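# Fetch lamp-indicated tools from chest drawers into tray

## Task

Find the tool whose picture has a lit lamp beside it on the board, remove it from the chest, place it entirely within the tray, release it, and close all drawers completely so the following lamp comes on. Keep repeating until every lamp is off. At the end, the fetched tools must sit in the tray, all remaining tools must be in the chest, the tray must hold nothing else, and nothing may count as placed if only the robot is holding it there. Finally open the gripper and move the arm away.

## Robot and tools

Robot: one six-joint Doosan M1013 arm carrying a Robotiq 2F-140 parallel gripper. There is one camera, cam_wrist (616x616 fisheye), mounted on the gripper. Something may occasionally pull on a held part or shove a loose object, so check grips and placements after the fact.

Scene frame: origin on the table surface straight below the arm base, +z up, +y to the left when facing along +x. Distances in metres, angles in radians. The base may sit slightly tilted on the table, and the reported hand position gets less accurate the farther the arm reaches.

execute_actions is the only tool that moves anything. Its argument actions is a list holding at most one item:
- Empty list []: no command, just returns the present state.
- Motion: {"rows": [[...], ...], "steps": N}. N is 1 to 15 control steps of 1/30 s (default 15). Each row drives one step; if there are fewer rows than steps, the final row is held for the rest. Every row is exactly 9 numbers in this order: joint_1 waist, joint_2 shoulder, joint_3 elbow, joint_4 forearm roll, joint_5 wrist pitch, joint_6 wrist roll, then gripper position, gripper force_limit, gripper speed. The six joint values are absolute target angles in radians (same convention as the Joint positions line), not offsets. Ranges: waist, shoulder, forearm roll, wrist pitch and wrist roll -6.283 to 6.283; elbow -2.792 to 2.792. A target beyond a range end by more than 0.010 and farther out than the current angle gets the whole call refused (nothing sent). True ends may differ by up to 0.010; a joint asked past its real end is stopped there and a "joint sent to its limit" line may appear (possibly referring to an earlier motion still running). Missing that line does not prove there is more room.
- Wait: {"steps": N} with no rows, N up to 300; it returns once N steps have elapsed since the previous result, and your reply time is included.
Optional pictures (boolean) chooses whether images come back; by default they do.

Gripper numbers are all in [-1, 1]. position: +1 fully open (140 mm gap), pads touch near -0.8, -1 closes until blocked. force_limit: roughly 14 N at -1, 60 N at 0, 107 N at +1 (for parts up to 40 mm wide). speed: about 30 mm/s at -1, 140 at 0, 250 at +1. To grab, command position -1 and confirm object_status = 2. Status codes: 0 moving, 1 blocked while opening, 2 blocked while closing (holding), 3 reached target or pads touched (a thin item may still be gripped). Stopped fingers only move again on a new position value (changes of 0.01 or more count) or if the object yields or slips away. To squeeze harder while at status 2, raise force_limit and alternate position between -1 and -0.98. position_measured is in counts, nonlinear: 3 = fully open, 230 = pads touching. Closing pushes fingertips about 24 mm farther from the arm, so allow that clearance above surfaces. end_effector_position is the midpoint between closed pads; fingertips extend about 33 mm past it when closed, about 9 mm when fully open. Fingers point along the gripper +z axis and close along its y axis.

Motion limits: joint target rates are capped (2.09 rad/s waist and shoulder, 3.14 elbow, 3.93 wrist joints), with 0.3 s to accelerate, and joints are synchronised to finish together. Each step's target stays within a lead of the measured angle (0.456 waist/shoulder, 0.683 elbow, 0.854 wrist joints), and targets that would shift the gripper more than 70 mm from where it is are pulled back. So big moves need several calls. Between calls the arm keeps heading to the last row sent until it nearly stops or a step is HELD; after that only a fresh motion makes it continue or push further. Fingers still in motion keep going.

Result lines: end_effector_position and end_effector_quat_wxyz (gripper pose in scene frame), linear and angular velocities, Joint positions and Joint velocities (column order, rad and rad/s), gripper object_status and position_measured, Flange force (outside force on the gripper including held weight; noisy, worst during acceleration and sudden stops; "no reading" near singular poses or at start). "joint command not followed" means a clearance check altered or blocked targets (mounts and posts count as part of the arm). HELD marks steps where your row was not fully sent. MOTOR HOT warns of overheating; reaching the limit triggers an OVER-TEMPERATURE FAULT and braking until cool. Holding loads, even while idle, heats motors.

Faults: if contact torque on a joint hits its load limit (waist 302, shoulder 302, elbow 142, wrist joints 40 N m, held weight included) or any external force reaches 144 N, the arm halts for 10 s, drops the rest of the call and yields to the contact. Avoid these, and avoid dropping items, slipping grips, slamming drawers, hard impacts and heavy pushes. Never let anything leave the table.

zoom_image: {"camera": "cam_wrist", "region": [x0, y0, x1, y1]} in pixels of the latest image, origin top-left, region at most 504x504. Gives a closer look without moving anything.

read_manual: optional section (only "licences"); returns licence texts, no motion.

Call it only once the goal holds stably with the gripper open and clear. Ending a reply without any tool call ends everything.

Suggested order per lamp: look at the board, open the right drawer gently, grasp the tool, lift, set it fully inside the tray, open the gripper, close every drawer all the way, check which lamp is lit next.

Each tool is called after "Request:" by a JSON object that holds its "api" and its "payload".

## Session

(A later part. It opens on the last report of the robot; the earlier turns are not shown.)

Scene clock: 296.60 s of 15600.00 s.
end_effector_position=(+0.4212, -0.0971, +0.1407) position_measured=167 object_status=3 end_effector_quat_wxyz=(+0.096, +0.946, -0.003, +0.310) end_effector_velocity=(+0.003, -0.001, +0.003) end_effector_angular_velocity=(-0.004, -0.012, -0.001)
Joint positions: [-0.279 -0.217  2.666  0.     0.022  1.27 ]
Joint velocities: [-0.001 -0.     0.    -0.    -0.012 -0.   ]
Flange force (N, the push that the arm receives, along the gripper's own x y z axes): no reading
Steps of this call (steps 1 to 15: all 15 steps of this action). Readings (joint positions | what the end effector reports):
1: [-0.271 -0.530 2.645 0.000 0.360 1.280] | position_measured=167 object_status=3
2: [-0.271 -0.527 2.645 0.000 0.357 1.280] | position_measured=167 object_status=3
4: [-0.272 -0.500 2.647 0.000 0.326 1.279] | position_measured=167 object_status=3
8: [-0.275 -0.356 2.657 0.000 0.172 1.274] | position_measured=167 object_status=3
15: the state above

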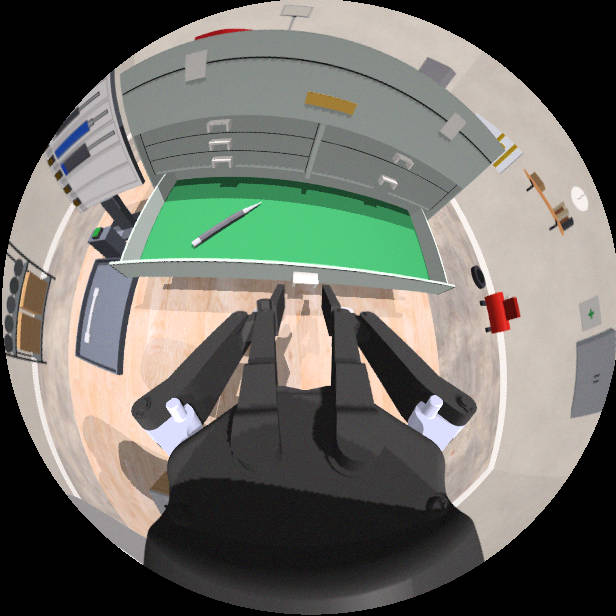

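Request:
{"api": "execute_actions", "payload": {"actions": [{"rows":[[-0.271,-0.184,2.645,0,0.010,1.28,-0.3,0,0]],"steps":8}], "pictures": false}}

Request:
{"api": "execute_actions", "payload": {"actions": [{"rows":[[-0.271,-0.184,2.645,0,0.010,1.28,-1,-0.5,-0.5]],"steps":12}], "pictures": false}}

Request:
{"api": "execute_actions", "payload": {"actions": [{"rows":[[-0.269,-0.173,2.638,0,0.007,1.283,-1,-0.5,-0.5],[-0.264,-0.153,2.623,0,0.001,1.29,-1,-0.5,-0.5],[-0.260,-0.133,2.608,0,-0.004,1.296,-1,-0.5,-0.5],[-0.256,-0.118,2.597,0,-0.008,1.3,-1,-0.5,-0.5],[-0.253,-0.104,2.586,0,-0.011,1.305,-1,-0.5,-0.5],[-0.250,-0.089,2.573,0,-0.013,1.31,-1,-0.5,-0.5],[-0.246,-0.074,2.560,0,-0.015,1.315,-1,-0.5,-0.5],[-0.243,-0.059,2.547,0,-0.017,1.32,-1,-0.5,-0.5],[-0.240,-0.044,2.534,0,-0.019,1.323,-1,-0.5,-0.5],[-0.237,-0.030,2.521,0,-0.02,1.327,-1,-0.5,-0.5],[-0.234,-0.016,2.507,0,-0.02,1.33,-1,-0.5,-0.5],[-0.231,-0.003,2.494,0,-0.02,1.333,-1,-0.5,-0.5],[-0.228,0.010,2.480,0,-0.02,1.337,-1,-0.5,-0.5],[-0.225,0.024,2.467,0,-0.02,1.34,-1,-0.5,-0.5],[-0.223,0.034,2.456,0,-0.019,1.343,-1,-0.5,-0.5]]}], "pictures": false}}

Request:
{"api": "execute_actions", "payload": {"actions": [{"rows":[[-0.221,0.044,2.445,0,-0.018,1.345,-1,-0.5,-0.5],[-0.219,0.054,2.434,0,-0.017,1.348,-1,-0.5,-0.5],[-0.217,0.064,2.423,0,-0.016,1.351,-1,-0.5,-0.5],[-0.215,0.074,2.412,0,-0.015,1.353,-1,-0.5,-0.5],[-0.214,0.079,2.406,0,-0.014,1.355,-1,-0.5,-0.5],[-0.213,0.084,2.401,0,-0.014,1.356,-1,-0.5,-0.5],[-0.212,0.089,2.395,0,-0.013,1.357,-1,-0.5,-0.5],[-0.211,0.093,2.391,0,-0.013,1.359,-1,-0.5,-0.5],[-0.211,0.096,2.387,0,-0.012,1.36,-1,-0.5,-0.5],[-0.21,0.098,2.385,0,-0.012,1.36,-1,-0.5,-0.5],[-0.21,0.0995,2.3835,0,-0.012,1.36,-1,-0.5,-0.5],[-0.21,0.101,2.382,0,-0.012,1.36,-1,-0.5,-0.5]]}], "pictures": false}}

Request:
{"api": "execute_actions", "payload": {"actions": [{"rows":[[-0.21,0.101,2.382,0,-0.012,1.36,-0.2,0,0]],"steps":8}], "pictures": false}}

Request:
{"api": "execute_actions", "payload": {"actions": [{"rows":[[-0.225,0.024,2.467,0,-0.02,1.34,-0.2,0,0]],"steps":8}], "pictures": false}}

Request:
{"api": "execute_actions", "payload": {"actions": [{"rows":[[0.05,-0.25,2.6,0,0.1,1.7,-0.2,0,0]]}]}}

Scene clock: 326.50 s of 15600.00 s.
end_effector_position=(+0.4359, -0.0980, +0.1400) position_measured=167 object_status=3 end_effector_quat_wxyz=(+0.093, +0.946, -0.004, +0.311) end_effector_velocity=(+0.002, +0.000, +0.000) end_effector_angular_velocity=(+0.001, -0.001, +0.000)
Joint positions: [-0.271 -0.184  2.645 -0.     0.01   1.28 ]
Joint velocities: [ 0.001  0.003 -0.002 -0.    -0.001  0.002]
Flange force (N, the push that the arm receives, along the gripper's own x y z axes): no reading
Steps of this call (steps 1 to 15: the robot went on to your last target; steps 16 to 90: nothing new was sent; then 26.63 s passed at rest; steps 91 to 98: all 8 steps of this action). Readings (joint positions | what the end effector reports):
91: [-0.279 -0.217 2.666 -0.000 0.021 1.270] | position_measured=167 object_status=3
92: [-0.278 -0.214 2.664 -0.000 0.020 1.271] | position_measured=167 object_status=3
94: [-0.273 -0.194 2.651 -0.000 0.013 1.277] | position_measured=167 object_status=3
98: the state above

Scene clock: 326.90 s of 15600.00 s.
end_effector_position=(+0.4363, -0.0982, +0.1403) position_measured=190 object_status=0 end_effector_quat_wxyz=(+0.093, +0.946, -0.004, +0.311) end_effector_velocity=(-0.000, -0.000, -0.000) end_effector_angular_velocity=(+0.001, +0.002, -0.000)
Joint positions: [-0.271 -0.184  2.645 -0.     0.01   1.28 ]
Joint velocities: [-0.    -0.    -0.     0.     0.002  0.   ]
Flange force (N, the push that the arm receives, along the gripper's own x y z axes): no reading
Steps of this call (steps 1 to 12: all 12 steps of this action). Readings (joint positions | what the end effector reports):
1: [-0.271 -0.184 2.645 -0.000 0.010 1.280] | position_measured=167 object_status=0
2: [-0.271 -0.184 2.645 -0.000 0.010 1.280] | position_measured=168 object_status=0
4: [-0.271 -0.184 2.645 -0.000 0.010 1.280] | position_measured=177 object_status=0
8: [-0.271 -0.184 2.645 -0.000 0.010 1.280] | position_measured=190 object_status=0
12: the state above

Scene clock: 327.40 s of 15600.00 s.
end_effector_position=(+0.5344, -0.1055, +0.1395) position_measured=191 object_status=2 end_effector_quat_wxyz=(+0.078, +0.946, -0.010, +0.315) end_effector_velocity=(+0.249, -0.015, -0.004) end_effector_angular_velocity=(+0.062, -0.013, +0.010)
Joint positions: [-0.231 -0.004  2.495 -0.    -0.02   1.333]
Joint velocities: [ 0.09   0.406 -0.399 -0.    -0.003  0.102]
Flange force (N, the push that the arm receives, along the gripper's own x y z axes): no reading
Steps of this call (steps 1 to 15: all 15 steps of this action). Readings (joint positions | what the end effector reports):
1: [-0.271 -0.184 2.645 -0.000 0.010 1.280] | position_measured=190 object_status=0
2: [-0.271 -0.182 2.644 -0.000 0.010 1.281] | position_measured=190 object_status=2
4: [-0.267 -0.164 2.631 -0.000 0.004 1.286] | position_measured=190 object_status=2
8: [-0.253 -0.106 2.586 -0.000 -0.010 1.305] | position_measured=190 object_status=2
15: the state above

Scene clock: 327.90 s of 15600.00 s.
end_effector_position=(+0.6024, -0.1102, +0.1382) position_measured=191 object_status=2 end_effector_quat_wxyz=(+0.071, +0.946, -0.013, +0.316) end_effector_velocity=(+0.004, -0.001, -0.003) end_effector_angular_velocity=(+0.001, +0.005, +0.001)
Joint positions: [-0.21   0.1    2.383 -0.    -0.012  1.36 ]
Joint velocities: [ 0.     0.013 -0.008 -0.     0.001 -0.   ]
Flange force (N, the push that the arm receives, along the gripper's own x y z axes): no reading
Steps of this call (steps 1 to 15: all 15 steps of this action). Readings (joint positions | what the end effector reports):
1: [-0.228 0.009 2.481 -0.000 -0.020 1.337] | position_measured=191 object_status=2
2: [-0.225 0.022 2.468 -0.000 -0.020 1.340] | position_measured=191 object_status=2
4: [-0.221 0.045 2.444 -0.000 -0.018 1.346] | position_measured=191 object_status=2
8: [-0.214 0.080 2.405 -0.000 -0.014 1.355] | position_measured=191 object_status=2
15: the state above

Scene clock: 328.17 s of 15600.00 s.
end_effector_position=(+0.6026, -0.1103, +0.1379) position_measured=154 object_status=0 end_effector_quat_wxyz=(+0.071, +0.946, -0.013, +0.316) end_effector_velocity=(+0.002, -0.000, +0.003) end_effector_angular_velocity=(-0.001, -0.005, -0.000)
Joint positions: [-0.21   0.101  2.382  0.    -0.012  1.36 ]
Joint velocities: [ 0.    -0.002 -0.002  0.    -0.001  0.   ]
Flange force (N, the push that the arm receives, along the gripper's own x y z axes): no reading
Steps of this call (steps 1 to 8: all 8 steps of this action). Readings (joint positions | what the end effector reports):
1: [-0.210 0.101 2.382 -0.000 -0.012 1.360] | position_measured=191 object_status=0
2: [-0.210 0.101 2.382 0.000 -0.012 1.360] | position_measured=191 object_status=0
4: [-0.210 0.101 2.382 0.000 -0.011 1.360] | position_measured=174 object_status=0
8: the state above

Scene clock: 328.43 s of 15600.00 s.
end_effector_position=(+0.5519, -0.1065, +0.1390) position_measured=154 object_status=3 end_effector_quat_wxyz=(+0.076, +0.946, -0.011, +0.315) end_effector_velocity=(-0.014, -0.001, +0.001) end_effector_angular_velocity=(-0.006, -0.004, -0.002)
Joint positions: [-0.225  0.024  2.466  0.    -0.02   1.34 ]
Joint velocities: [-0.008 -0.023  0.025  0.    -0.007 -0.008]
Flange force (N, the push that the arm receives, along the gripper's own x y z axes): no reading
Steps of this call (steps 1 to 8: all 8 steps of this action). Readings (joint positions | what the end effector reports):
1: [-0.210 0.101 2.382 0.000 -0.012 1.360] | position_measured=154 object_status=0
2: [-0.211 0.099 2.384 0.000 -0.012 1.360] | position_measured=154 object_status=0
4: [-0.216 0.073 2.412 0.000 -0.015 1.353] | position_measured=154 object_status=0
8: the state above

Scene clock: 328.93 s of 15600.00 s.
end_effector_position=(+0.4596, +0.0410, +0.1773) position_measured=154 object_status=3 end_effector_quat_wxyz=(-0.025, +0.941, -0.050, +0.334) end_effector_velocity=(-0.111, +0.121, +0.020) end_effector_angular_velocity=(+0.219, -0.017, +0.001)
Joint positions: [ 0.042 -0.242  2.596  0.     0.097  1.69 ]
Joint velocities: [ 0.267 -0.264  0.128  0.     0.115  0.342]
Flange force (N, the push that the arm receives, along the gripper's own x y z axes): no reading
Steps of this call (steps 1 to 15: all 15 steps of this action). Readings (joint positions | what the end effector reports):
1: [-0.225 0.024 2.467 0.000 -0.020 1.340] | position_measured=154 object_status=3
2: [-0.222 0.021 2.468 0.000 -0.019 1.344] | position_measured=154 object_status=3
4: [-0.195 -0.006 2.482 0.000 -0.005 1.381] | position_measured=154 object_status=3
8: [-0.101 -0.100 2.527 0.000 0.035 1.503] | position_measured=154 object_status=3
15: the state above

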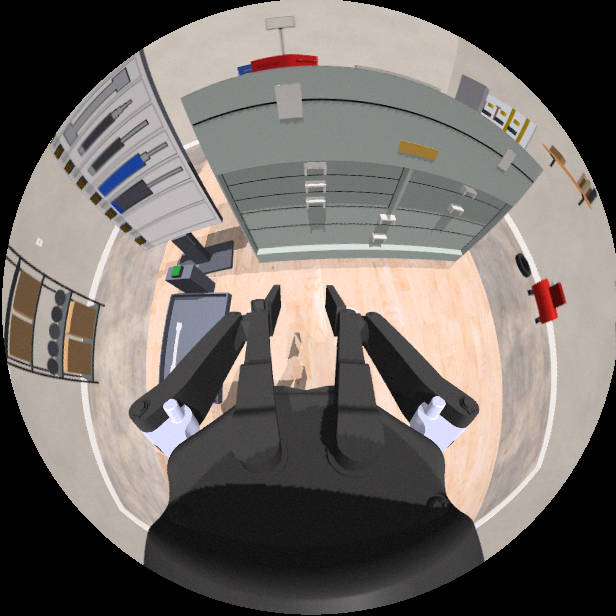

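Request:
{"api": "execute_actions", "payload": {"actions": [{"rows":[[0.2,-0.25,2.6,0,-0.2,1.57,-0.2,0,0]]}]}}

Request:
{"api": "zoom_image", "payload": {"camera": "cam_wrist", "region": [20,40,320,340]}}

Scene clock: 331.93 s of 15600.00 s.
end_effector_position=(+0.5104, +0.1229, +0.2518) position_measured=154 object_status=3 end_effector_quat_wxyz=(-0.043, +0.878, +0.075, +0.470) end_effector_velocity=(+0.001, +0.001, +0.002) end_effector_angular_velocity=(-0.001, -0.007, +0.002)
Joint positions: [ 0.2  -0.25  2.6  -0.   -0.2   1.57]
Joint velocities: [ 0.001 -0.    -0.001 -0.    -0.006 -0.002]
Flange force (N, the push that the arm receives, along the gripper's own x y z axes): no reading
Steps of this call (steps 1 to 30: the robot went on to your last target; steps 31 to 75: nothing new was sent; steps 76 to 90: all 15 steps of this action). Readings (joint positions | what the end effector reports):
76: [0.050 -0.250 2.600 -0.000 0.100 1.700] | position_measured=154 object_status=3
77: [0.053 -0.250 2.600 -0.000 0.095 1.698] | position_measured=154 object_status=3
79: [0.079 -0.250 2.600 0.000 0.042 1.675] | position_measured=154 object_status=3
83: [0.160 -0.250 2.600 -0.000 -0.121 1.604] | position_measured=154 object_status=3
90: the state above

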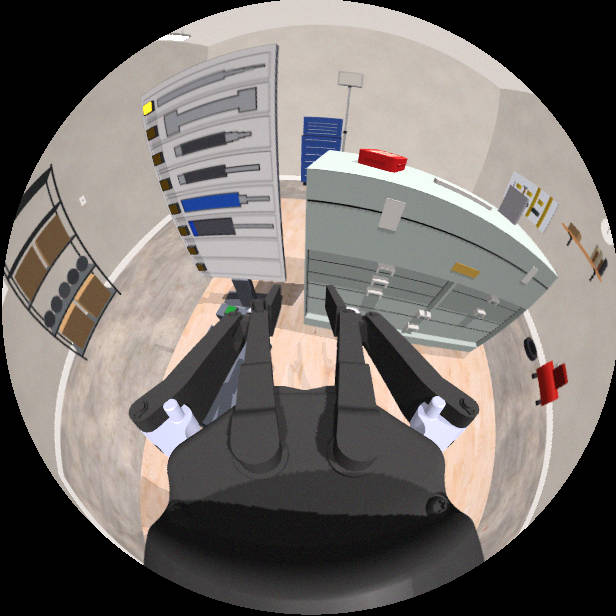

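Region (20, 40, 320, 340) of cam_wrist's 616x616 image, scaled by 1.680, with more detail than that image has.

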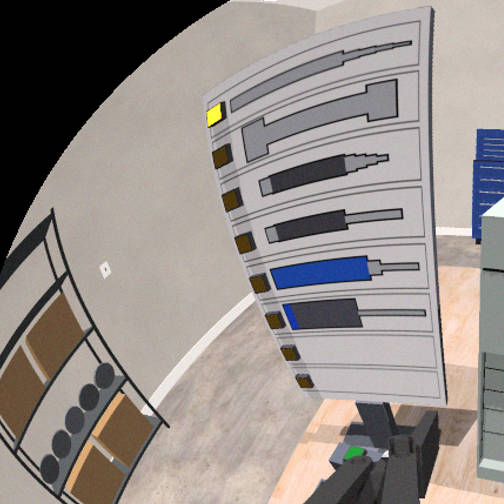

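Request:
{"api": "execute_actions", "payload": {"actions": [{"rows":[[-0.225,0.1345,2.5025,0,-0.166,1.34,-0.2,0,0]]}], "pictures": false}}

Request:
{"api": "execute_actions", "payload": {"actions": [{"steps":12}], "pictures": false}}

Request:
{"api": "execute_actions", "payload": {"actions": [{"rows":[[-0.21,0.198,2.416,0,-0.143,1.36,-0.2,0,0]],"steps":12}]}}

Request:
{"api": "zoom_image", "payload": {"camera": "cam_wrist", "region": [240,220,370,350]}}

Scene clock: 346.47 s of 15600.00 s.
end_effector_position=(+0.5541, -0.0275, +0.1461) position_measured=154 object_status=3 end_effector_quat_wxyz=(+0.048, +0.927, +0.019, +0.371) end_effector_velocity=(+0.025, -0.368, -0.262) end_effector_angular_velocity=(-0.195, +0.525, -0.401)
Joint positions: [-0.084  0.007  2.535 -0.    -0.177  1.416]
Joint velocities: [-0.658  0.595 -0.15   0.     0.053 -0.355]
Flange force (N, the push that the arm receives, along the gripper's own x y z axes): no reading
Steps of this call (steps 1 to 15: the robot went on to your last target; steps 16 to 90: nothing new was sent; then 11.03 s passed at rest; steps 91 to 105: all 15 steps of this action). Readings (joint positions | what the end effector reports):
91: [0.200 -0.250 2.600 -0.000 -0.200 1.570] | position_measured=154 object_status=3
92: [0.197 -0.247 2.599 -0.000 -0.200 1.568] | position_measured=154 object_status=3
94: [0.170 -0.222 2.593 -0.000 -0.198 1.553] | position_measured=154 object_status=3
98: [0.073 -0.135 2.571 -0.000 -0.190 1.501] | position_measured=154 object_status=3
105: the state above

Scene clock: 346.87 s of 15600.00 s.
end_effector_position=(+0.5511, -0.1062, +0.0891) position_measured=154 object_status=3 end_effector_quat_wxyz=(+0.076, +0.946, -0.010, +0.315) end_effector_velocity=(+0.000, -0.000, -0.001) end_effector_angular_velocity=(+0.000, +0.002, -0.000)
Joint positions: [-0.225  0.134  2.503 -0.    -0.166  1.34 ]
Joint velocities: [-0.001  0.003 -0.001  0.    -0.001 -0.   ]
Flange force (N, the push that the arm receives, along the gripper's own x y z axes): no reading
Steps of this call (steps 1 to 12: the robot went on to your last target). Readings (joint positions | what the end effector reports):
1: [-0.107 0.027 2.530 -0.000 -0.176 1.404] | position_measured=154 object_status=3
2: [-0.129 0.047 2.525 -0.000 -0.174 1.392] | position_measured=154 object_status=3
4: [-0.173 0.087 2.514 -0.000 -0.170 1.368] | position_measured=154 object_status=3
8: [-0.224 0.133 2.503 -0.000 -0.166 1.341] | position_measured=154 object_status=3
12: the state above

Scene clock: 347.27 s of 15600.00 s.
end_effector_position=(+0.6011, -0.1098, +0.0884) position_measured=154 object_status=3 end_effector_quat_wxyz=(+0.071, +0.946, -0.013, +0.317) end_effector_velocity=(+0.000, -0.000, -0.001) end_effector_angular_velocity=(-0.000, +0.001, +0.001)
Joint positions: [-0.21   0.198  2.416 -0.    -0.143  1.36 ]
Joint velocities: [ 0.     0.002 -0.001 -0.     0.    -0.001]
Flange force (N, the push that the arm receives, along the gripper's own x y z axes): no reading
Steps of this call (steps 1 to 12: all 12 steps of this action). Readings (joint positions | what the end effector reports):
1: [-0.225 0.134 2.502 -0.000 -0.166 1.340] | position_measured=154 object_status=3
2: [-0.224 0.137 2.499 -0.000 -0.165 1.341] | position_measured=154 object_status=3
4: [-0.218 0.164 2.462 -0.000 -0.155 1.350] | position_measured=154 object_status=3
8: [-0.210 0.198 2.416 -0.000 -0.143 1.360] | position_measured=154 object_status=3
12: the state above

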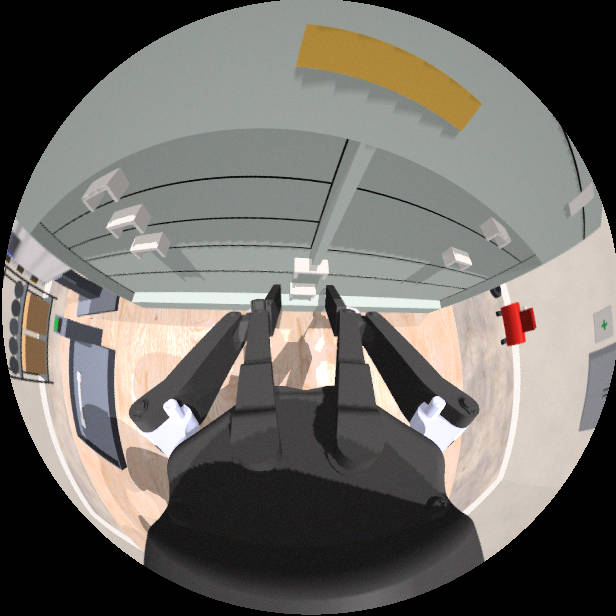

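Region (240, 220, 370, 350) of cam_wrist's 616x616 image, scaled by 3.877, with more detail than that image has.

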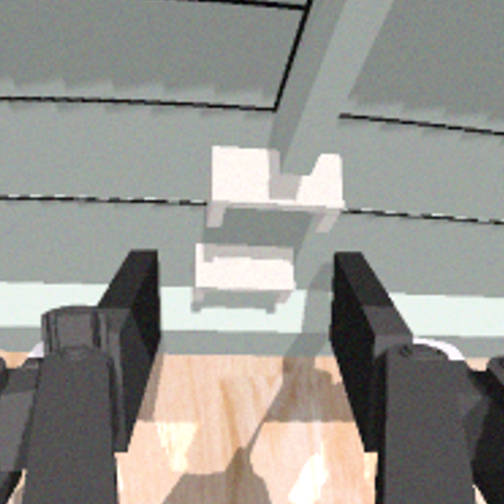

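Same view geometry. Grip and pull.

Request:
{"api": "execute_actions", "payload": {"actions": [{"rows":[[-0.21,0.198,2.416,0,-0.143,1.36,-1,-0.3,-0.5]]}], "pictures": false}}

Request:
{"api": "execute_actions", "payload": {"actions": [{"rows":[[-0.213,0.1855,2.433,0,-0.148,1.356,-1,-0.3,-0.5],[-0.216,0.173,2.451,0,-0.153,1.352,-1,-0.3,-0.5],[-0.219,0.160,2.468,0,-0.157,1.348,-1,-0.3,-0.5],[-0.222,0.1475,2.485,0,-0.162,1.344,-1,-0.3,-0.5],[-0.225,0.1345,2.5025,0,-0.166,1.34,-1,-0.3,-0.5],[-0.228,0.121,2.519,0,-0.169,1.336,-1,-0.3,-0.5],[-0.232,0.108,2.536,0,-0.173,1.332,-1,-0.3,-0.5],[-0.236,0.094,2.553,0,-0.176,1.328,-1,-0.3,-0.5],[-0.239,0.080,2.570,0,-0.179,1.324,-1,-0.3,-0.5],[-0.243,0.0664,2.587,0,-0.182,1.32,-1,-0.3,-0.5],[-0.247,0.052,2.603,0,-0.184,1.314,-1,-0.3,-0.5],[-0.251,0.037,2.620,0,-0.186,1.308,-1,-0.3,-0.5],[-0.255,0.021,2.636,0,-0.186,1.302,-1,-0.3,-0.5],[-0.260,0.006,2.652,0,-0.187,1.296,-1,-0.3,-0.5],[-0.264,-0.010,2.6686,0,-0.187,1.29,-1,-0.3,-0.5]]}], "pictures": false}}

Request:
{"api": "execute_actions", "payload": {"actions": [{"steps":8}]}}

Request:
{"api": "zoom_image", "payload": {"camera": "cam_wrist", "region": [100,150,480,320]}}

Scene clock: 360.80 s of 15600.00 s.
end_effector_position=(+0.6012, -0.1097, +0.0883) position_measured=192 object_status=0 end_effector_quat_wxyz=(+0.071, +0.946, -0.013, +0.317) end_effector_velocity=(+0.001, -0.000, +0.000) end_effector_angular_velocity=(-0.001, -0.000, +0.001)
Joint positions: [-0.21   0.198  2.416  0.    -0.143  1.36 ]
Joint velocities: [-0.     0.    -0.001 -0.    -0.    -0.001]
Flange force (N, the push that the arm receives, along the gripper's own x y z axes): no reading
Steps of this call (steps 1 to 15: the robot went on to your last target; steps 16 to 90: nothing new was sent; then 10.03 s passed at rest; steps 91 to 105: all 15 steps of this action). Readings (joint positions | what the end effector reports):
91: [-0.210 0.198 2.416 -0.000 -0.143 1.360] | position_measured=154 object_status=0
92: [-0.210 0.198 2.416 -0.000 -0.143 1.360] | position_measured=155 object_status=0
94: [-0.210 0.198 2.416 0.000 -0.143 1.360] | position_measured=164 object_status=0
98: [-0.210 0.198 2.416 0.000 -0.143 1.360] | position_measured=183 object_status=0
105: the state above

Scene clock: 361.30 s of 15600.00 s.
end_effector_position=(+0.4817, -0.1017, +0.0898) position_measured=192 object_status=2 end_effector_quat_wxyz=(+0.085, +0.946, -0.008, +0.313) end_effector_velocity=(-0.288, +0.020, +0.005) end_effector_angular_velocity=(-0.100, +0.026, +0.008)
Joint positions: [-0.251  0.038  2.618  0.    -0.185  1.308]
Joint velocities: [-0.122 -0.437  0.47   0.001 -0.036 -0.167]
Flange force (N, the push that the arm receives, along the gripper's own x y z axes): no reading
Steps of this call (steps 1 to 15: all 15 steps of this action). Readings (joint positions | what the end effector reports):
1: [-0.210 0.198 2.416 0.000 -0.143 1.360] | position_measured=192 object_status=2
2: [-0.210 0.196 2.419 0.000 -0.144 1.360] | position_measured=192 object_status=2
4: [-0.214 0.180 2.441 0.000 -0.150 1.354] | position_measured=192 object_status=2
8: [-0.225 0.133 2.503 0.000 -0.165 1.340] | position_measured=192 object_status=2
15: the state above

Scene clock: 361.57 s of 15600.00 s.
end_effector_position=(+0.4508, -0.0991, +0.0897) position_measured=193 object_status=2 end_effector_quat_wxyz=(+0.090, +0.946, -0.005, +0.311) end_effector_velocity=(-0.003, +0.001, -0.001) end_effector_angular_velocity=(+0.000, +0.003, +0.001)
Joint positions: [-0.264 -0.01   2.668  0.    -0.187  1.29 ]
Joint velocities: [-0.    -0.002  0.003 -0.     0.002 -0.001]
Flange force (N, the push that the arm receives, along the gripper's own x y z axes): no reading
Steps of this call (steps 1 to 8: the robot went on to your last target). Readings (joint positions | what the end effector reports):
1: [-0.255 0.023 2.634 0.000 -0.186 1.303] | position_measured=193 object_status=2
2: [-0.259 0.009 2.649 0.000 -0.186 1.297] | position_measured=193 object_status=2
4: [-0.263 -0.008 2.666 0.000 -0.187 1.291] | position_measured=193 object_status=2
8: the state above

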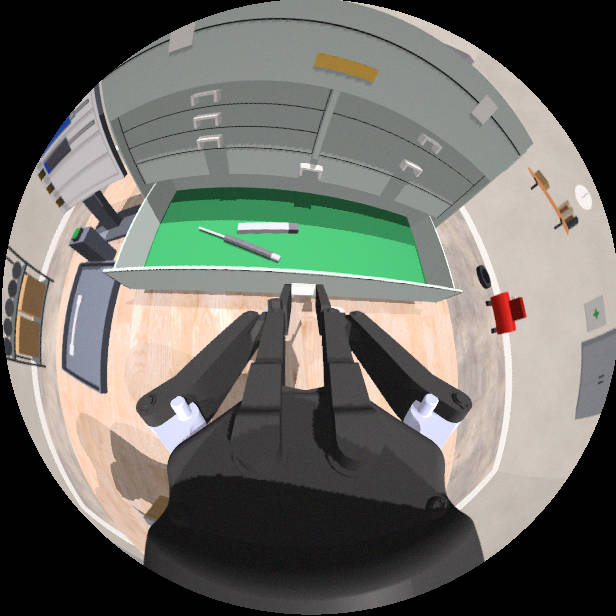

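Region (100, 150, 480, 320) of cam_wrist's 616x616 image, scaled by 1.326, with more detail than that image has; it fills the top 225 rows of this view, and the rest is white.

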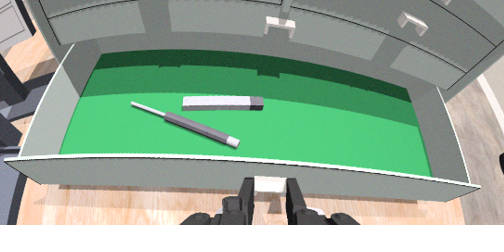

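Request:
{"api": "execute_actions", "payload": {"actions": [{"rows":[[-0.260,0.006,2.652,0,-0.187,1.296,-1,-0.3,-0.5],[-0.255,0.021,2.636,0,-0.186,1.302,-1,-0.3,-0.5],[-0.251,0.037,2.620,0,-0.186,1.308,-1,-0.3,-0.5],[-0.247,0.052,2.603,0,-0.184,1.314,-1,-0.3,-0.5],[-0.243,0.0664,2.587,0,-0.182,1.32,-1,-0.3,-0.5],[-0.239,0.080,2.570,0,-0.179,1.324,-1,-0.3,-0.5],[-0.236,0.094,2.553,0,-0.176,1.328,-1,-0.3,-0.5],[-0.232,0.108,2.536,0,-0.173,1.332,-1,-0.3,-0.5],[-0.228,0.121,2.519,0,-0.169,1.336,-1,-0.3,-0.5],[-0.225,0.1345,2.5025,0,-0.166,1.34,-1,-0.3,-0.5],[-0.222,0.1475,2.485,0,-0.162,1.344,-1,-0.3,-0.5],[-0.219,0.160,2.468,0,-0.157,1.348,-1,-0.3,-0.5],[-0.216,0.173,2.451,0,-0.153,1.352,-1,-0.3,-0.5],[-0.2145,0.179,2.442,0,-0.150,1.354,-1,-0.3,-0.5],[-0.213,0.1855,2.433,0,-0.148,1.356,-1,-0.3,-0.5]]}], "pictures": false}}

Request:
{"api": "execute_actions", "payload": {"actions": [{"rows":[[-0.212,0.188,2.430,0,-0.147,1.357,-1,-0.3,-0.5],[-0.212,0.1905,2.426,0,-0.146,1.358,-1,-0.3,-0.5],[-0.211,0.193,2.423,0,-0.145,1.358,-1,-0.3,-0.5],[-0.211,0.1955,2.4195,0,-0.144,1.359,-1,-0.3,-0.5],[-0.21,0.197,2.4175,0,-0.143,1.36,-1,-0.3,-0.5],[-0.21,0.198,2.416,0,-0.143,1.36,-1,-0.3,-0.5],[-0.21,0.199,2.4145,0,-0.143,1.36,-1,-0.3,-0.5],[-0.21,0.200,2.413,0,-0.142,1.36,-1,-0.3,-0.5]],"steps":13}], "pictures": false}}

Request:
{"api": "execute_actions", "payload": {"actions": [{"rows":[[-0.21,0.200,2.413,0,-0.142,1.36,-0.2,0,0]],"steps":8}], "pictures": false}}

Request:
{"api": "execute_actions", "payload": {"actions": [{"rows":[[-0.225,0.1345,2.5025,0,-0.166,1.34,-0.2,0,0]],"steps":8}], "pictures": false}}

Request:
{"api": "execute_actions", "payload": {"actions": [{"rows":[[0.006,-0.022,2.399,0,0.094,1.62,-0.2,0,0]]}], "pictures": false}}

Request:
{"api": "execute_actions", "payload": {"actions": [{"steps":5}]}}

Request:
{"api": "zoom_image", "payload": {"camera": "cam_wrist", "region": [240,220,370,350]}}

Scene clock: 389.33 s of 15600.00 s.
end_effector_position=(+0.5709, -0.1078, +0.0891) position_measured=193 object_status=2 end_effector_quat_wxyz=(+0.074, +0.946, -0.011, +0.316) end_effector_velocity=(+0.273, -0.018, -0.004) end_effector_angular_velocity=(+0.064, -0.018, -0.001)
Joint positions: [-0.219  0.159  2.469 -0.    -0.157  1.348]
Joint velocities: [ 0.084  0.349 -0.469 -0.     0.119  0.107]
Flange force (N, the push that the arm receives, along the gripper's own x y z axes): no reading
Steps of this call (steps 1 to 30: the robot went on to your last target; steps 31 to 90: nothing new was sent; then 24.27 s passed at rest; steps 91 to 105: all 15 steps of this action). Readings (joint positions | what the end effector reports):
91: [-0.264 -0.010 2.669 -0.000 -0.187 1.290] | position_measured=193 object_status=2
92: [-0.263 -0.008 2.666 -0.000 -0.187 1.291] | position_measured=193 object_status=2
94: [-0.258 0.011 2.647 -0.000 -0.186 1.298] | position_measured=193 object_status=2
98: [-0.243 0.065 2.587 -0.000 -0.181 1.319] | position_measured=193 object_status=2
105: the state above

Scene clock: 389.77 s of 15600.00 s.
end_effector_position=(+0.6027, -0.1101, +0.0884) position_measured=193 object_status=2 end_effector_quat_wxyz=(+0.071, +0.946, -0.013, +0.317) end_effector_velocity=(+0.001, -0.000, -0.001) end_effector_angular_velocity=(+0.000, +0.001, +0.000)
Joint positions: [-0.21   0.2    2.413 -0.    -0.142  1.36 ]
Joint velocities: [ 0.     0.002 -0.002 -0.     0.001 -0.   ]
Flange force (N, the push that the arm receives, along the gripper's own x y z axes): no reading
Steps of this call (steps 1 to 13: all 13 steps of this action). Readings (joint positions | what the end effector reports):
1: [-0.216 0.170 2.454 -0.000 -0.154 1.351] | position_measured=193 object_status=2
2: [-0.214 0.179 2.442 -0.000 -0.150 1.354] | position_measured=193 object_status=2
4: [-0.212 0.189 2.428 -0.000 -0.147 1.357] | position_measured=193 object_status=2
8: [-0.210 0.197 2.417 -0.000 -0.143 1.360] | position_measured=193 object_status=2
13: the state above

Scene clock: 390.03 s of 15600.00 s.
end_effector_position=(+0.6029, -0.1102, +0.0883) position_measured=154 object_status=0 end_effector_quat_wxyz=(+0.071, +0.946, -0.013, +0.316) end_effector_velocity=(-0.000, -0.000, -0.001) end_effector_angular_velocity=(+0.000, +0.001, -0.000)
Joint positions: [-0.21   0.2    2.413 -0.    -0.142  1.36 ]
Joint velocities: [-0.     0.001 -0.    -0.     0.001  0.001]
Flange force (N, the push that the arm receives, along the gripper's own x y z axes): no reading
Steps of this call (steps 1 to 8: all 8 steps of this action). Readings (joint positions | what the end effector reports):
1: [-0.210 0.200 2.413 -0.000 -0.142 1.360] | position_measured=193 object_status=0
2: [-0.210 0.200 2.413 -0.000 -0.142 1.360] | position_measured=193 object_status=0
4: [-0.210 0.200 2.413 -0.000 -0.142 1.360] | position_measured=176 object_status=0
8: the state above

Scene clock: 390.30 s of 15600.00 s.
end_effector_position=(+0.5513, -0.1063, +0.0890) position_measured=154 object_status=3 end_effector_quat_wxyz=(+0.076, +0.946, -0.010, +0.315) end_effector_velocity=(-0.004, -0.003, +0.002) end_effector_angular_velocity=(-0.005, -0.005, -0.001)
Joint positions: [-0.225  0.135  2.502 -0.    -0.166  1.34 ]
Joint velocities: [-0.006 -0.007  0.008 -0.    -0.008 -0.006]
Flange force (N, the push that the arm receives, along the gripper's own x y z axes): no reading
Steps of this call (steps 1 to 8: all 8 steps of this action). Readings (joint positions | what the end effector reports):
1: [-0.210 0.200 2.413 -0.000 -0.142 1.360] | position_measured=154 object_status=0
2: [-0.211 0.198 2.416 -0.000 -0.143 1.359] | position_measured=154 object_status=0
4: [-0.216 0.172 2.450 -0.000 -0.152 1.351] | position_measured=154 object_status=0
8: the state above

Scene clock: 390.80 s of 15600.00 s.
end_effector_position=(+0.5816, +0.0213, +0.1805) position_measured=154 object_status=3 end_effector_quat_wxyz=(-0.007, +0.945, -0.034, +0.325) end_effector_velocity=(-0.002, +0.017, +0.007) end_effector_angular_velocity=(+0.023, +0.011, -0.001)
Joint positions: [ 0.005 -0.021  2.399  0.     0.093  1.619]
Joint velocities: [ 0.029 -0.013 -0.011 -0.001  0.035  0.037]
Flange force (N, the push that the arm receives, along the gripper's own x y z axes): no reading
Steps of this call (steps 1 to 15: all 15 steps of this action). Readings (joint positions | what the end effector reports):
1: [-0.225 0.135 2.502 -0.000 -0.166 1.340] | position_measured=154 object_status=3
2: [-0.222 0.133 2.501 -0.000 -0.162 1.344] | position_measured=154 object_status=3
4: [-0.195 0.114 2.487 -0.000 -0.130 1.379] | position_measured=154 object_status=3
8: [-0.101 0.050 2.446 -0.000 -0.026 1.491] | position_measured=154 object_status=3
15: the state above

Scene clock: 390.97 s of 15600.00 s.
end_effector_position=(+0.5815, +0.0217, +0.1806) position_measured=154 object_status=3 end_effector_quat_wxyz=(-0.007, +0.945, -0.034, +0.325) end_effector_velocity=(-0.000, +0.001, +0.000) end_effector_angular_velocity=(+0.001, -0.000, +0.000)
Joint positions: [ 0.006 -0.022  2.399  0.     0.094  1.62 ]
Joint velocities: [ 0.001 -0.001 -0.     0.     0.001  0.001]
Flange force (N, the push that the arm receives, along the gripper's own x y z axes): no reading
Steps of this call (steps 1 to 5: the robot went on to your last target). Readings (joint positions | what the end effector reports):
1: [0.006 -0.022 2.399 0.000 0.093 1.619] | position_measured=154 object_status=3
2: [0.006 -0.022 2.399 0.000 0.094 1.620] | position_measured=154 object_status=3
4: [0.006 -0.022 2.399 0.000 0.094 1.620] | position_measured=154 object_status=3
5: the state above

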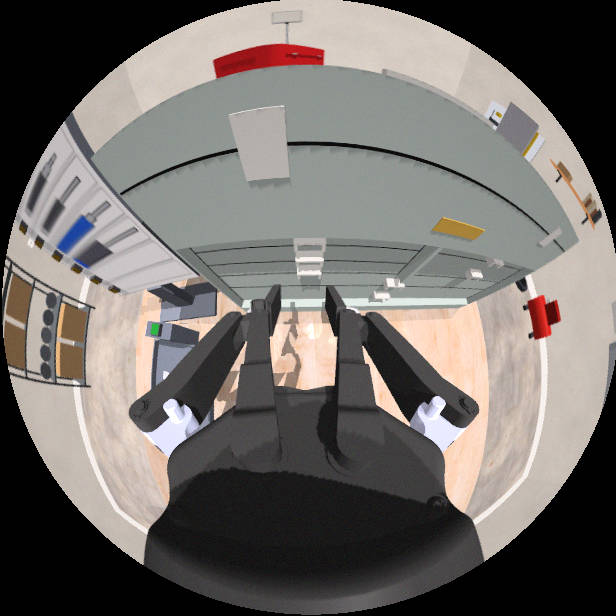

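Region (240, 220, 370, 350) of cam_wrist's 616x616 image, scaled by 3.877, with more detail than that image has.

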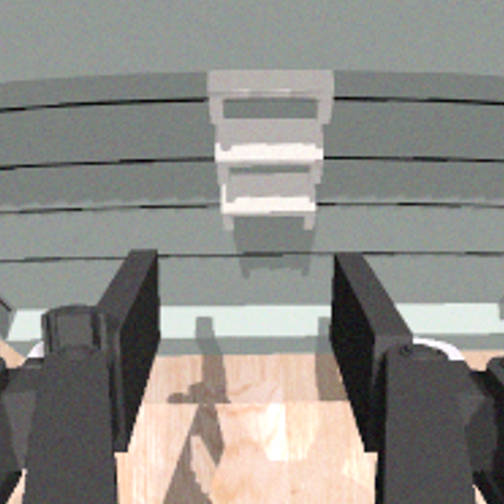

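Request:
{"api": "execute_actions", "payload": {"actions": [{"rows":[[-0.006,0.020,2.372,0,0.079,1.595,-0.2,0,0]],"steps":12}]}}

Request:
{"api": "zoom_image", "payload": {"camera": "cam_wrist", "region": [240,220,370,350]}}

Scene clock: 398.23 s of 15600.00 s.
end_effector_position=(+0.6016, +0.0142, +0.1748) position_measured=154 object_status=3 end_effector_quat_wxyz=(-0.001, +0.945, -0.028, +0.325) end_effector_velocity=(+0.000, -0.000, -0.000) end_effector_angular_velocity=(-0.000, +0.000, -0.001)
Joint positions: [-0.006  0.02   2.372  0.     0.079  1.595]
Joint velocities: [-0.001  0.001 -0.     0.001 -0.    -0.001]
Flange force (N, the push that the arm receives, along the gripper's own x y z axes): no reading
Steps of this call (steps 1 to 15: the robot went on to your last target; steps 16 to 90: nothing new was sent; then 3.87 s passed at rest; steps 91 to 102: all 12 steps of this action). Readings (joint positions | what the end effector reports):
91: [0.006 -0.022 2.399 0.000 0.094 1.620] | position_measured=154 object_status=3
92: [0.005 -0.019 2.397 0.000 0.093 1.619] | position_measured=154 object_status=3
94: [-0.001 0.004 2.382 0.000 0.085 1.604] | position_measured=154 object_status=3
98: [-0.006 0.020 2.372 0.000 0.079 1.595] | position_measured=154 object_status=3
102: the state above

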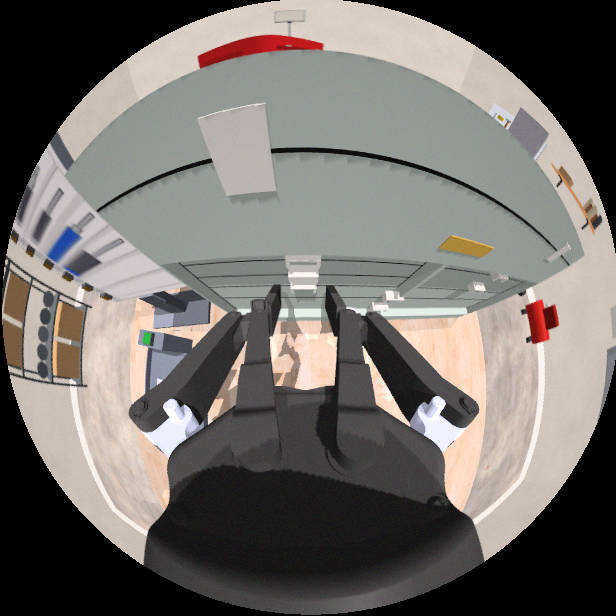

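Region (240, 220, 370, 350) of cam_wrist's 616x616 image, scaled by 3.877, with more detail than that image has.

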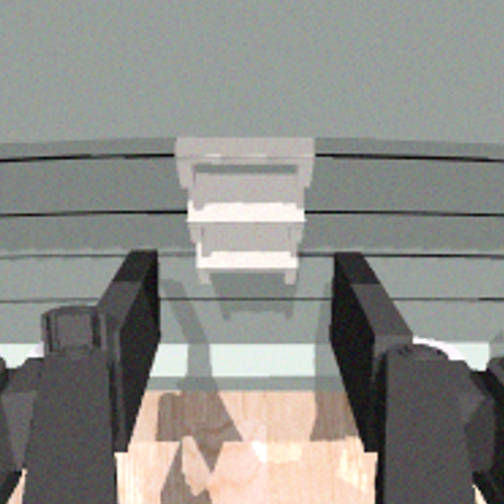

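Request:
{"api": "execute_actions", "payload": {"actions": [{"rows":[[-0.006,0.028,2.364,0,0.079,1.595,-0.2,0,0]],"steps":6}], "pictures": false}}

Request:
{"api": "execute_actions", "payload": {"actions": [{"rows":[[-0.006,0.028,2.364,0,0.079,1.595,-1,-0.3,-0.5]]}], "pictures": false}}

Request:
{"api": "execute_actions", "payload": {"actions": [{"rows":[[-0.006,0.014,2.378,0,0.079,1.595,-1,-0.3,-0.5],[-0.006,0.0,2.393,0,0.078,1.595,-1,-0.3,-0.5],[-0.006,-0.014,2.407,0,0.078,1.595,-1,-0.3,-0.5],[-0.005,-0.028,2.422,0,0.078,1.595,-1,-0.3,-0.5],[-0.005,-0.043,2.436,0,0.078,1.595,-1,-0.3,-0.5],[-0.005,-0.060,2.451,0,0.080,1.595,-1,-0.3,-0.5],[-0.005,-0.078,2.467,0,0.082,1.595,-1,-0.3,-0.5],[-0.004,-0.096,2.482,0,0.085,1.595,-1,-0.3,-0.5],[-0.004,-0.114,2.498,0,0.087,1.595,-1,-0.3,-0.5],[-0.004,-0.1325,2.513,0,0.091,1.595,-1,-0.3,-0.5],[-0.003,-0.152,2.527,0,0.096,1.595,-1,-0.3,-0.5],[-0.003,-0.172,2.542,0,0.101,1.595,-1,-0.3,-0.5],[-0.003,-0.192,2.556,0,0.107,1.595,-1,-0.3,-0.5],[-0.002,-0.212,2.571,0,0.112,1.595,-1,-0.3,-0.5],[-0.002,-0.2335,2.585,0,0.120,1.595,-1,-0.3,-0.5]]}], "pictures": false}}

Request:
{"api": "execute_actions", "payload": {"actions": [{"steps":8}]}}

Request:
{"api": "zoom_image", "payload": {"camera": "cam_wrist", "region": [180,150,430,320]}}

Scene clock: 415.53 s of 15600.00 s.
end_effector_position=(+0.6065, +0.0140, +0.1746) position_measured=154 object_status=3 end_effector_quat_wxyz=(-0.001, +0.945, -0.028, +0.325) end_effector_velocity=(+0.002, +0.000, -0.000) end_effector_angular_velocity=(+0.000, +0.001, +0.000)
Joint positions: [-0.006  0.028  2.364  0.     0.079  1.595]
Joint velocities: [ 0.     0.004 -0.004  0.     0.001 -0.   ]
Flange force (N, the push that the arm receives, along the gripper's own x y z axes): no reading
Steps of this call (steps 1 to 15: the robot went on to your last target; steps 16 to 90: nothing new was sent; then 14.10 s passed at rest; steps 91 to 96: all 6 steps of this action). Readings (joint positions | what the end effector reports):
91: [-0.006 0.020 2.372 0.000 0.079 1.595] | position_measured=154 object_status=3
92: [-0.006 0.022 2.370 0.000 0.079 1.595] | position_measured=154 object_status=3
94: [-0.006 0.027 2.365 0.000 0.079 1.595] | position_measured=154 object_status=3
96: the state above

Scene clock: 416.03 s of 15600.00 s.
end_effector_position=(+0.6066, +0.0140, +0.1747) position_measured=192 object_status=2 end_effector_quat_wxyz=(-0.001, +0.945, -0.028, +0.325) end_effector_velocity=(-0.001, -0.000, -0.001) end_effector_angular_velocity=(-0.000, +0.003, +0.000)
Joint positions: [-0.006  0.028  2.364  0.     0.079  1.595]
Joint velocities: [-0.    -0.     0.001 -0.     0.002 -0.   ]
Flange force (N, the push that the arm receives, along the gripper's own x y z axes): no reading
Steps of this call (steps 1 to 15: all 15 steps of this action). Readings (joint positions | what the end effector reports):
1: [-0.006 0.028 2.364 0.000 0.079 1.595] | position_measured=154 object_status=0
2: [-0.006 0.028 2.364 0.000 0.079 1.595] | position_measured=155 object_status=0
4: [-0.006 0.028 2.364 0.000 0.079 1.595] | position_measured=164 object_status=0
8: [-0.006 0.028 2.364 0.000 0.079 1.595] | position_measured=183 object_status=0
15: the state above

Scene clock: 416.53 s of 15600.00 s.
end_effector_position=(+0.4955, +0.0190, +0.1753) position_measured=192 object_status=2 end_effector_quat_wxyz=(-0.001, +0.946, -0.027, +0.325) end_effector_velocity=(-0.286, +0.014, +0.003) end_effector_angular_velocity=(-0.001, -0.004, +0.010)
Joint positions: [-0.003 -0.165  2.537  0.     0.1    1.595]
Joint velocities: [ 0.01  -0.566  0.419 -0.     0.143 -0.   ]
Flange force (N, the push that the arm receives, along the gripper's own x y z axes): no reading
Steps of this call (steps 1 to 15: all 15 steps of this action). Readings (joint positions | what the end effector reports):
1: [-0.006 0.028 2.364 0.000 0.079 1.595] | position_measured=192 object_status=2
2: [-0.006 0.026 2.366 0.000 0.079 1.595] | position_measured=192 object_status=2
4: [-0.006 0.008 2.384 0.000 0.079 1.595] | position_measured=192 object_status=2
8: [-0.005 -0.044 2.436 0.000 0.079 1.595] | position_measured=192 object_status=2
15: the state above

Scene clock: 416.80 s of 15600.00 s.
end_effector_position=(+0.4621, +0.0206, +0.1751) position_measured=192 object_status=2 end_effector_quat_wxyz=(-0.002, +0.946, -0.026, +0.325) end_effector_velocity=(-0.001, +0.000, +0.000) end_effector_angular_velocity=(+0.001, -0.000, -0.001)
Joint positions: [-0.002 -0.233  2.585  0.     0.12   1.595]
Joint velocities: [-0.    -0.003  0.002  0.     0.002  0.001]
Flange force (N, the push that the arm receives, along the gripper's own x y z axes): no reading
Steps of this call (steps 1 to 8: the robot went on to your last target). Readings (joint positions | what the end effector reports):
1: [-0.003 -0.185 2.551 0.000 0.105 1.595] | position_measured=192 object_status=2
2: [-0.002 -0.203 2.564 0.000 0.111 1.595] | position_measured=192 object_status=2
4: [-0.002 -0.228 2.581 0.000 0.118 1.595] | position_measured=192 object_status=2
8: the state above

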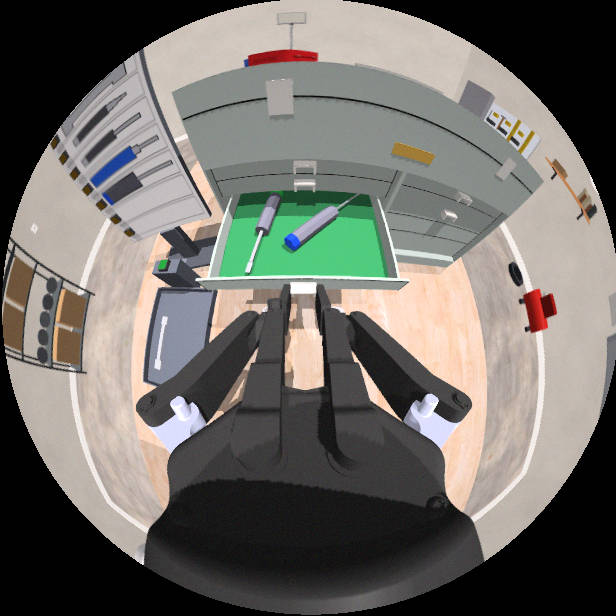

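Region (180, 150, 430, 320) of cam_wrist's 616x616 image, scaled by 2.016, with more detail than that image has; it fills the top 343 rows of this view, and the rest is white.

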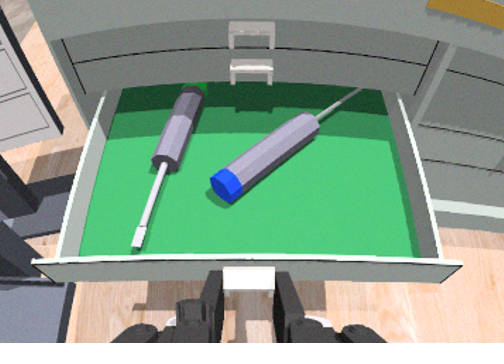

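Request:
{"api": "execute_actions", "payload": {"actions": [{"rows":[[-0.002,-0.212,2.571,0,0.112,1.595,-1,-0.3,-0.5],[-0.003,-0.192,2.556,0,0.107,1.595,-1,-0.3,-0.5],[-0.003,-0.172,2.542,0,0.101,1.595,-1,-0.3,-0.5],[-0.003,-0.152,2.527,0,0.096,1.595,-1,-0.3,-0.5],[-0.004,-0.1325,2.513,0,0.091,1.595,-1,-0.3,-0.5],[-0.004,-0.114,2.498,0,0.087,1.595,-1,-0.3,-0.5],[-0.004,-0.096,2.482,0,0.085,1.595,-1,-0.3,-0.5],[-0.005,-0.078,2.467,0,0.082,1.595,-1,-0.3,-0.5],[-0.005,-0.060,2.451,0,0.080,1.595,-1,-0.3,-0.5],[-0.005,-0.043,2.436,0,0.078,1.595,-1,-0.3,-0.5],[-0.005,-0.028,2.422,0,0.078,1.595,-1,-0.3,-0.5],[-0.006,-0.014,2.407,0,0.078,1.595,-1,-0.3,-0.5],[-0.006,0.0,2.393,0,0.078,1.595,-1,-0.3,-0.5],[-0.006,0.008,2.385,0,0.078,1.595,-1,-0.3,-0.5],[-0.006,0.014,2.378,0,0.079,1.595,-1,-0.3,-0.5]]}], "pictures": false}}

Request:
{"api": "execute_actions", "payload": {"actions": [{"rows":[[-0.006,0.017,2.375,0,0.079,1.595,-1,-0.3,-0.5],[-0.006,0.020,2.372,0,0.079,1.595,-1,-0.3,-0.5],[-0.006,0.023,2.369,0,0.079,1.595,-1,-0.3,-0.5],[-0.006,0.025,2.367,0,0.079,1.595,-1,-0.3,-0.5],[-0.006,0.027,2.365,0,0.079,1.595,-1,-0.3,-0.5],[-0.006,0.029,2.363,0,0.079,1.595,-1,-0.3,-0.5],[-0.006,0.0305,2.3615,0,0.079,1.595,-1,-0.3,-0.5]],"steps":12}], "pictures": false}}

Request:
{"api": "execute_actions", "payload": {"actions": [{"rows":[[-0.006,0.028,2.364,0,0.079,1.595,-0.2,0,0]],"steps":8}], "pictures": false}}

Request:
{"api": "execute_actions", "payload": {"actions": [{"rows":[[-0.006,-0.015,2.3403,0,0.146,1.595,-0.2,0,0]],"steps":10}]}}

Request:
{"api": "zoom_image", "payload": {"camera": "cam_wrist", "region": [240,220,370,350]}}

Scene clock: 432.43 s of 15600.00 s.
end_effector_position=(+0.5779, +0.0152, +0.1749) position_measured=192 object_status=2 end_effector_quat_wxyz=(-0.001, +0.945, -0.028, +0.325) end_effector_velocity=(+0.259, -0.013, -0.001) end_effector_angular_velocity=(-0.000, -0.000, -0.007)
Joint positions: [-0.006 -0.018  2.411 -0.     0.078  1.595]
Joint velocities: [-0.008  0.425 -0.415 -0.    -0.01  -0.   ]
Flange force (N, the push that the arm receives, along the gripper's own x y z axes): no reading
Steps of this call (steps 1 to 30: the robot went on to your last target; steps 31 to 90: nothing new was sent; then 12.13 s passed at rest; steps 91 to 105: all 15 steps of this action). Readings (joint positions | what the end effector reports):
91: [-0.002 -0.233 2.585 0.000 0.120 1.595] | position_measured=192 object_status=2
92: [-0.002 -0.231 2.584 -0.000 0.119 1.595] | position_measured=192 object_status=2
94: [-0.002 -0.208 2.568 -0.000 0.112 1.595] | position_measured=192 object_status=2
98: [-0.004 -0.139 2.517 -0.000 0.093 1.595] | position_measured=192 object_status=2
105: the state above

Scene clock: 432.83 s of 15600.00 s.
end_effector_position=(+0.6080, +0.0139, +0.1746) position_measured=192 object_status=2 end_effector_quat_wxyz=(-0.001, +0.945, -0.028, +0.325) end_effector_velocity=(+0.001, -0.000, -0.001) end_effector_angular_velocity=(-0.000, +0.001, +0.000)
Joint positions: [-0.006  0.03   2.362 -0.     0.079  1.595]
Joint velocities: [-0.     0.003 -0.002  0.    -0.    -0.001]
Flange force (N, the push that the arm receives, along the gripper's own x y z axes): no reading
Steps of this call (steps 1 to 12: all 12 steps of this action). Readings (joint positions | what the end effector reports):
1: [-0.006 -0.005 2.397 -0.000 0.078 1.595] | position_measured=192 object_status=2
2: [-0.006 0.006 2.387 -0.000 0.078 1.595] | position_measured=192 object_status=2
4: [-0.006 0.018 2.374 -0.000 0.079 1.595] | position_measured=192 object_status=2
8: [-0.006 0.028 2.364 -0.000 0.079 1.595] | position_measured=192 object_status=2
12: the state above

Scene clock: 433.10 s of 15600.00 s.
end_effector_position=(+0.6066, +0.0140, +0.1746) position_measured=154 object_status=0 end_effector_quat_wxyz=(-0.001, +0.945, -0.028, +0.325) end_effector_velocity=(-0.001, -0.000, -0.001) end_effector_angular_velocity=(+0.000, +0.002, -0.001)
Joint positions: [-0.006  0.028  2.364 -0.     0.079  1.595]
Joint velocities: [-0.     0.     0.001  0.     0.001  0.   ]
Flange force (N, the push that the arm receives, along the gripper's own x y z axes): no reading
Steps of this call (steps 1 to 8: all 8 steps of this action). Readings (joint positions | what the end effector reports):
1: [-0.006 0.030 2.362 -0.000 0.079 1.595] | position_measured=192 object_status=0
2: [-0.006 0.030 2.362 -0.000 0.079 1.595] | position_measured=192 object_status=0
4: [-0.006 0.029 2.363 -0.000 0.079 1.595] | position_measured=175 object_status=0
8: the state above

Scene clock: 433.43 s of 15600.00 s.
end_effector_position=(+0.6065, +0.0139, +0.2009) position_measured=154 object_status=3 end_effector_quat_wxyz=(-0.001, +0.945, -0.028, +0.325) end_effector_velocity=(-0.000, +0.000, +0.001) end_effector_angular_velocity=(+0.001, +0.000, -0.001)
Joint positions: [-0.006 -0.015  2.34  -0.     0.146  1.595]
Joint velocities: [ 0.    -0.001 -0.001  0.     0.002  0.001]
Flange force (N, the push that the arm receives, along the gripper's own x y z axes): no reading
Steps of this call (steps 1 to 10: all 10 steps of this action). Readings (joint positions | what the end effector reports):
1: [-0.006 0.028 2.364 -0.000 0.079 1.595] | position_measured=154 object_status=0
2: [-0.006 0.025 2.363 -0.000 0.084 1.595] | position_measured=154 object_status=0
4: [-0.006 0.001 2.349 -0.000 0.121 1.595] | position_measured=154 object_status=0
8: [-0.006 -0.015 2.341 -0.000 0.145 1.595] | position_measured=154 object_status=3
10: the state above

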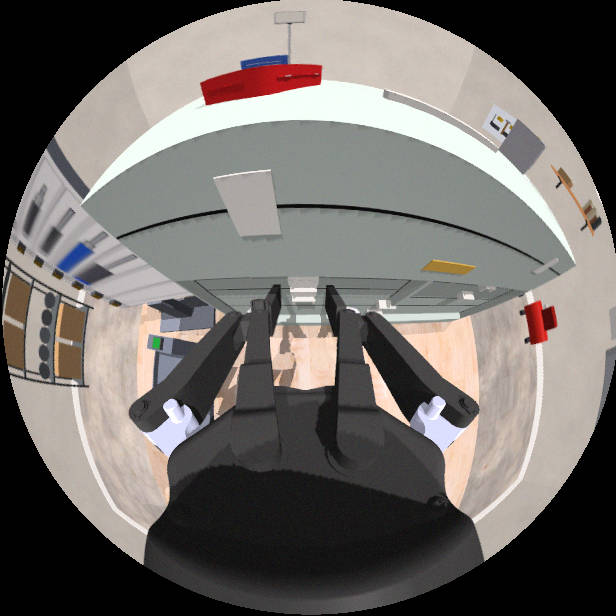

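Region (240, 220, 370, 350) of cam_wrist's 616x616 image, scaled by 3.877, with more detail than that image has.

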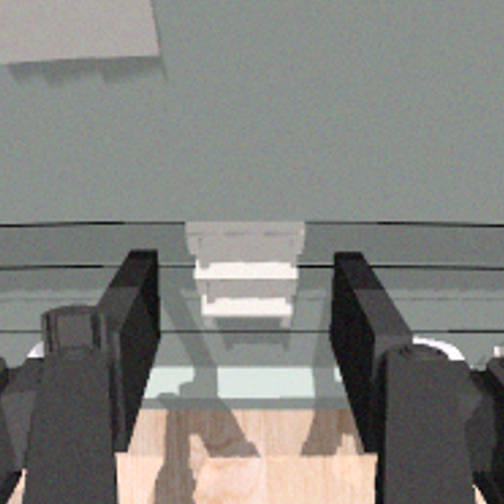

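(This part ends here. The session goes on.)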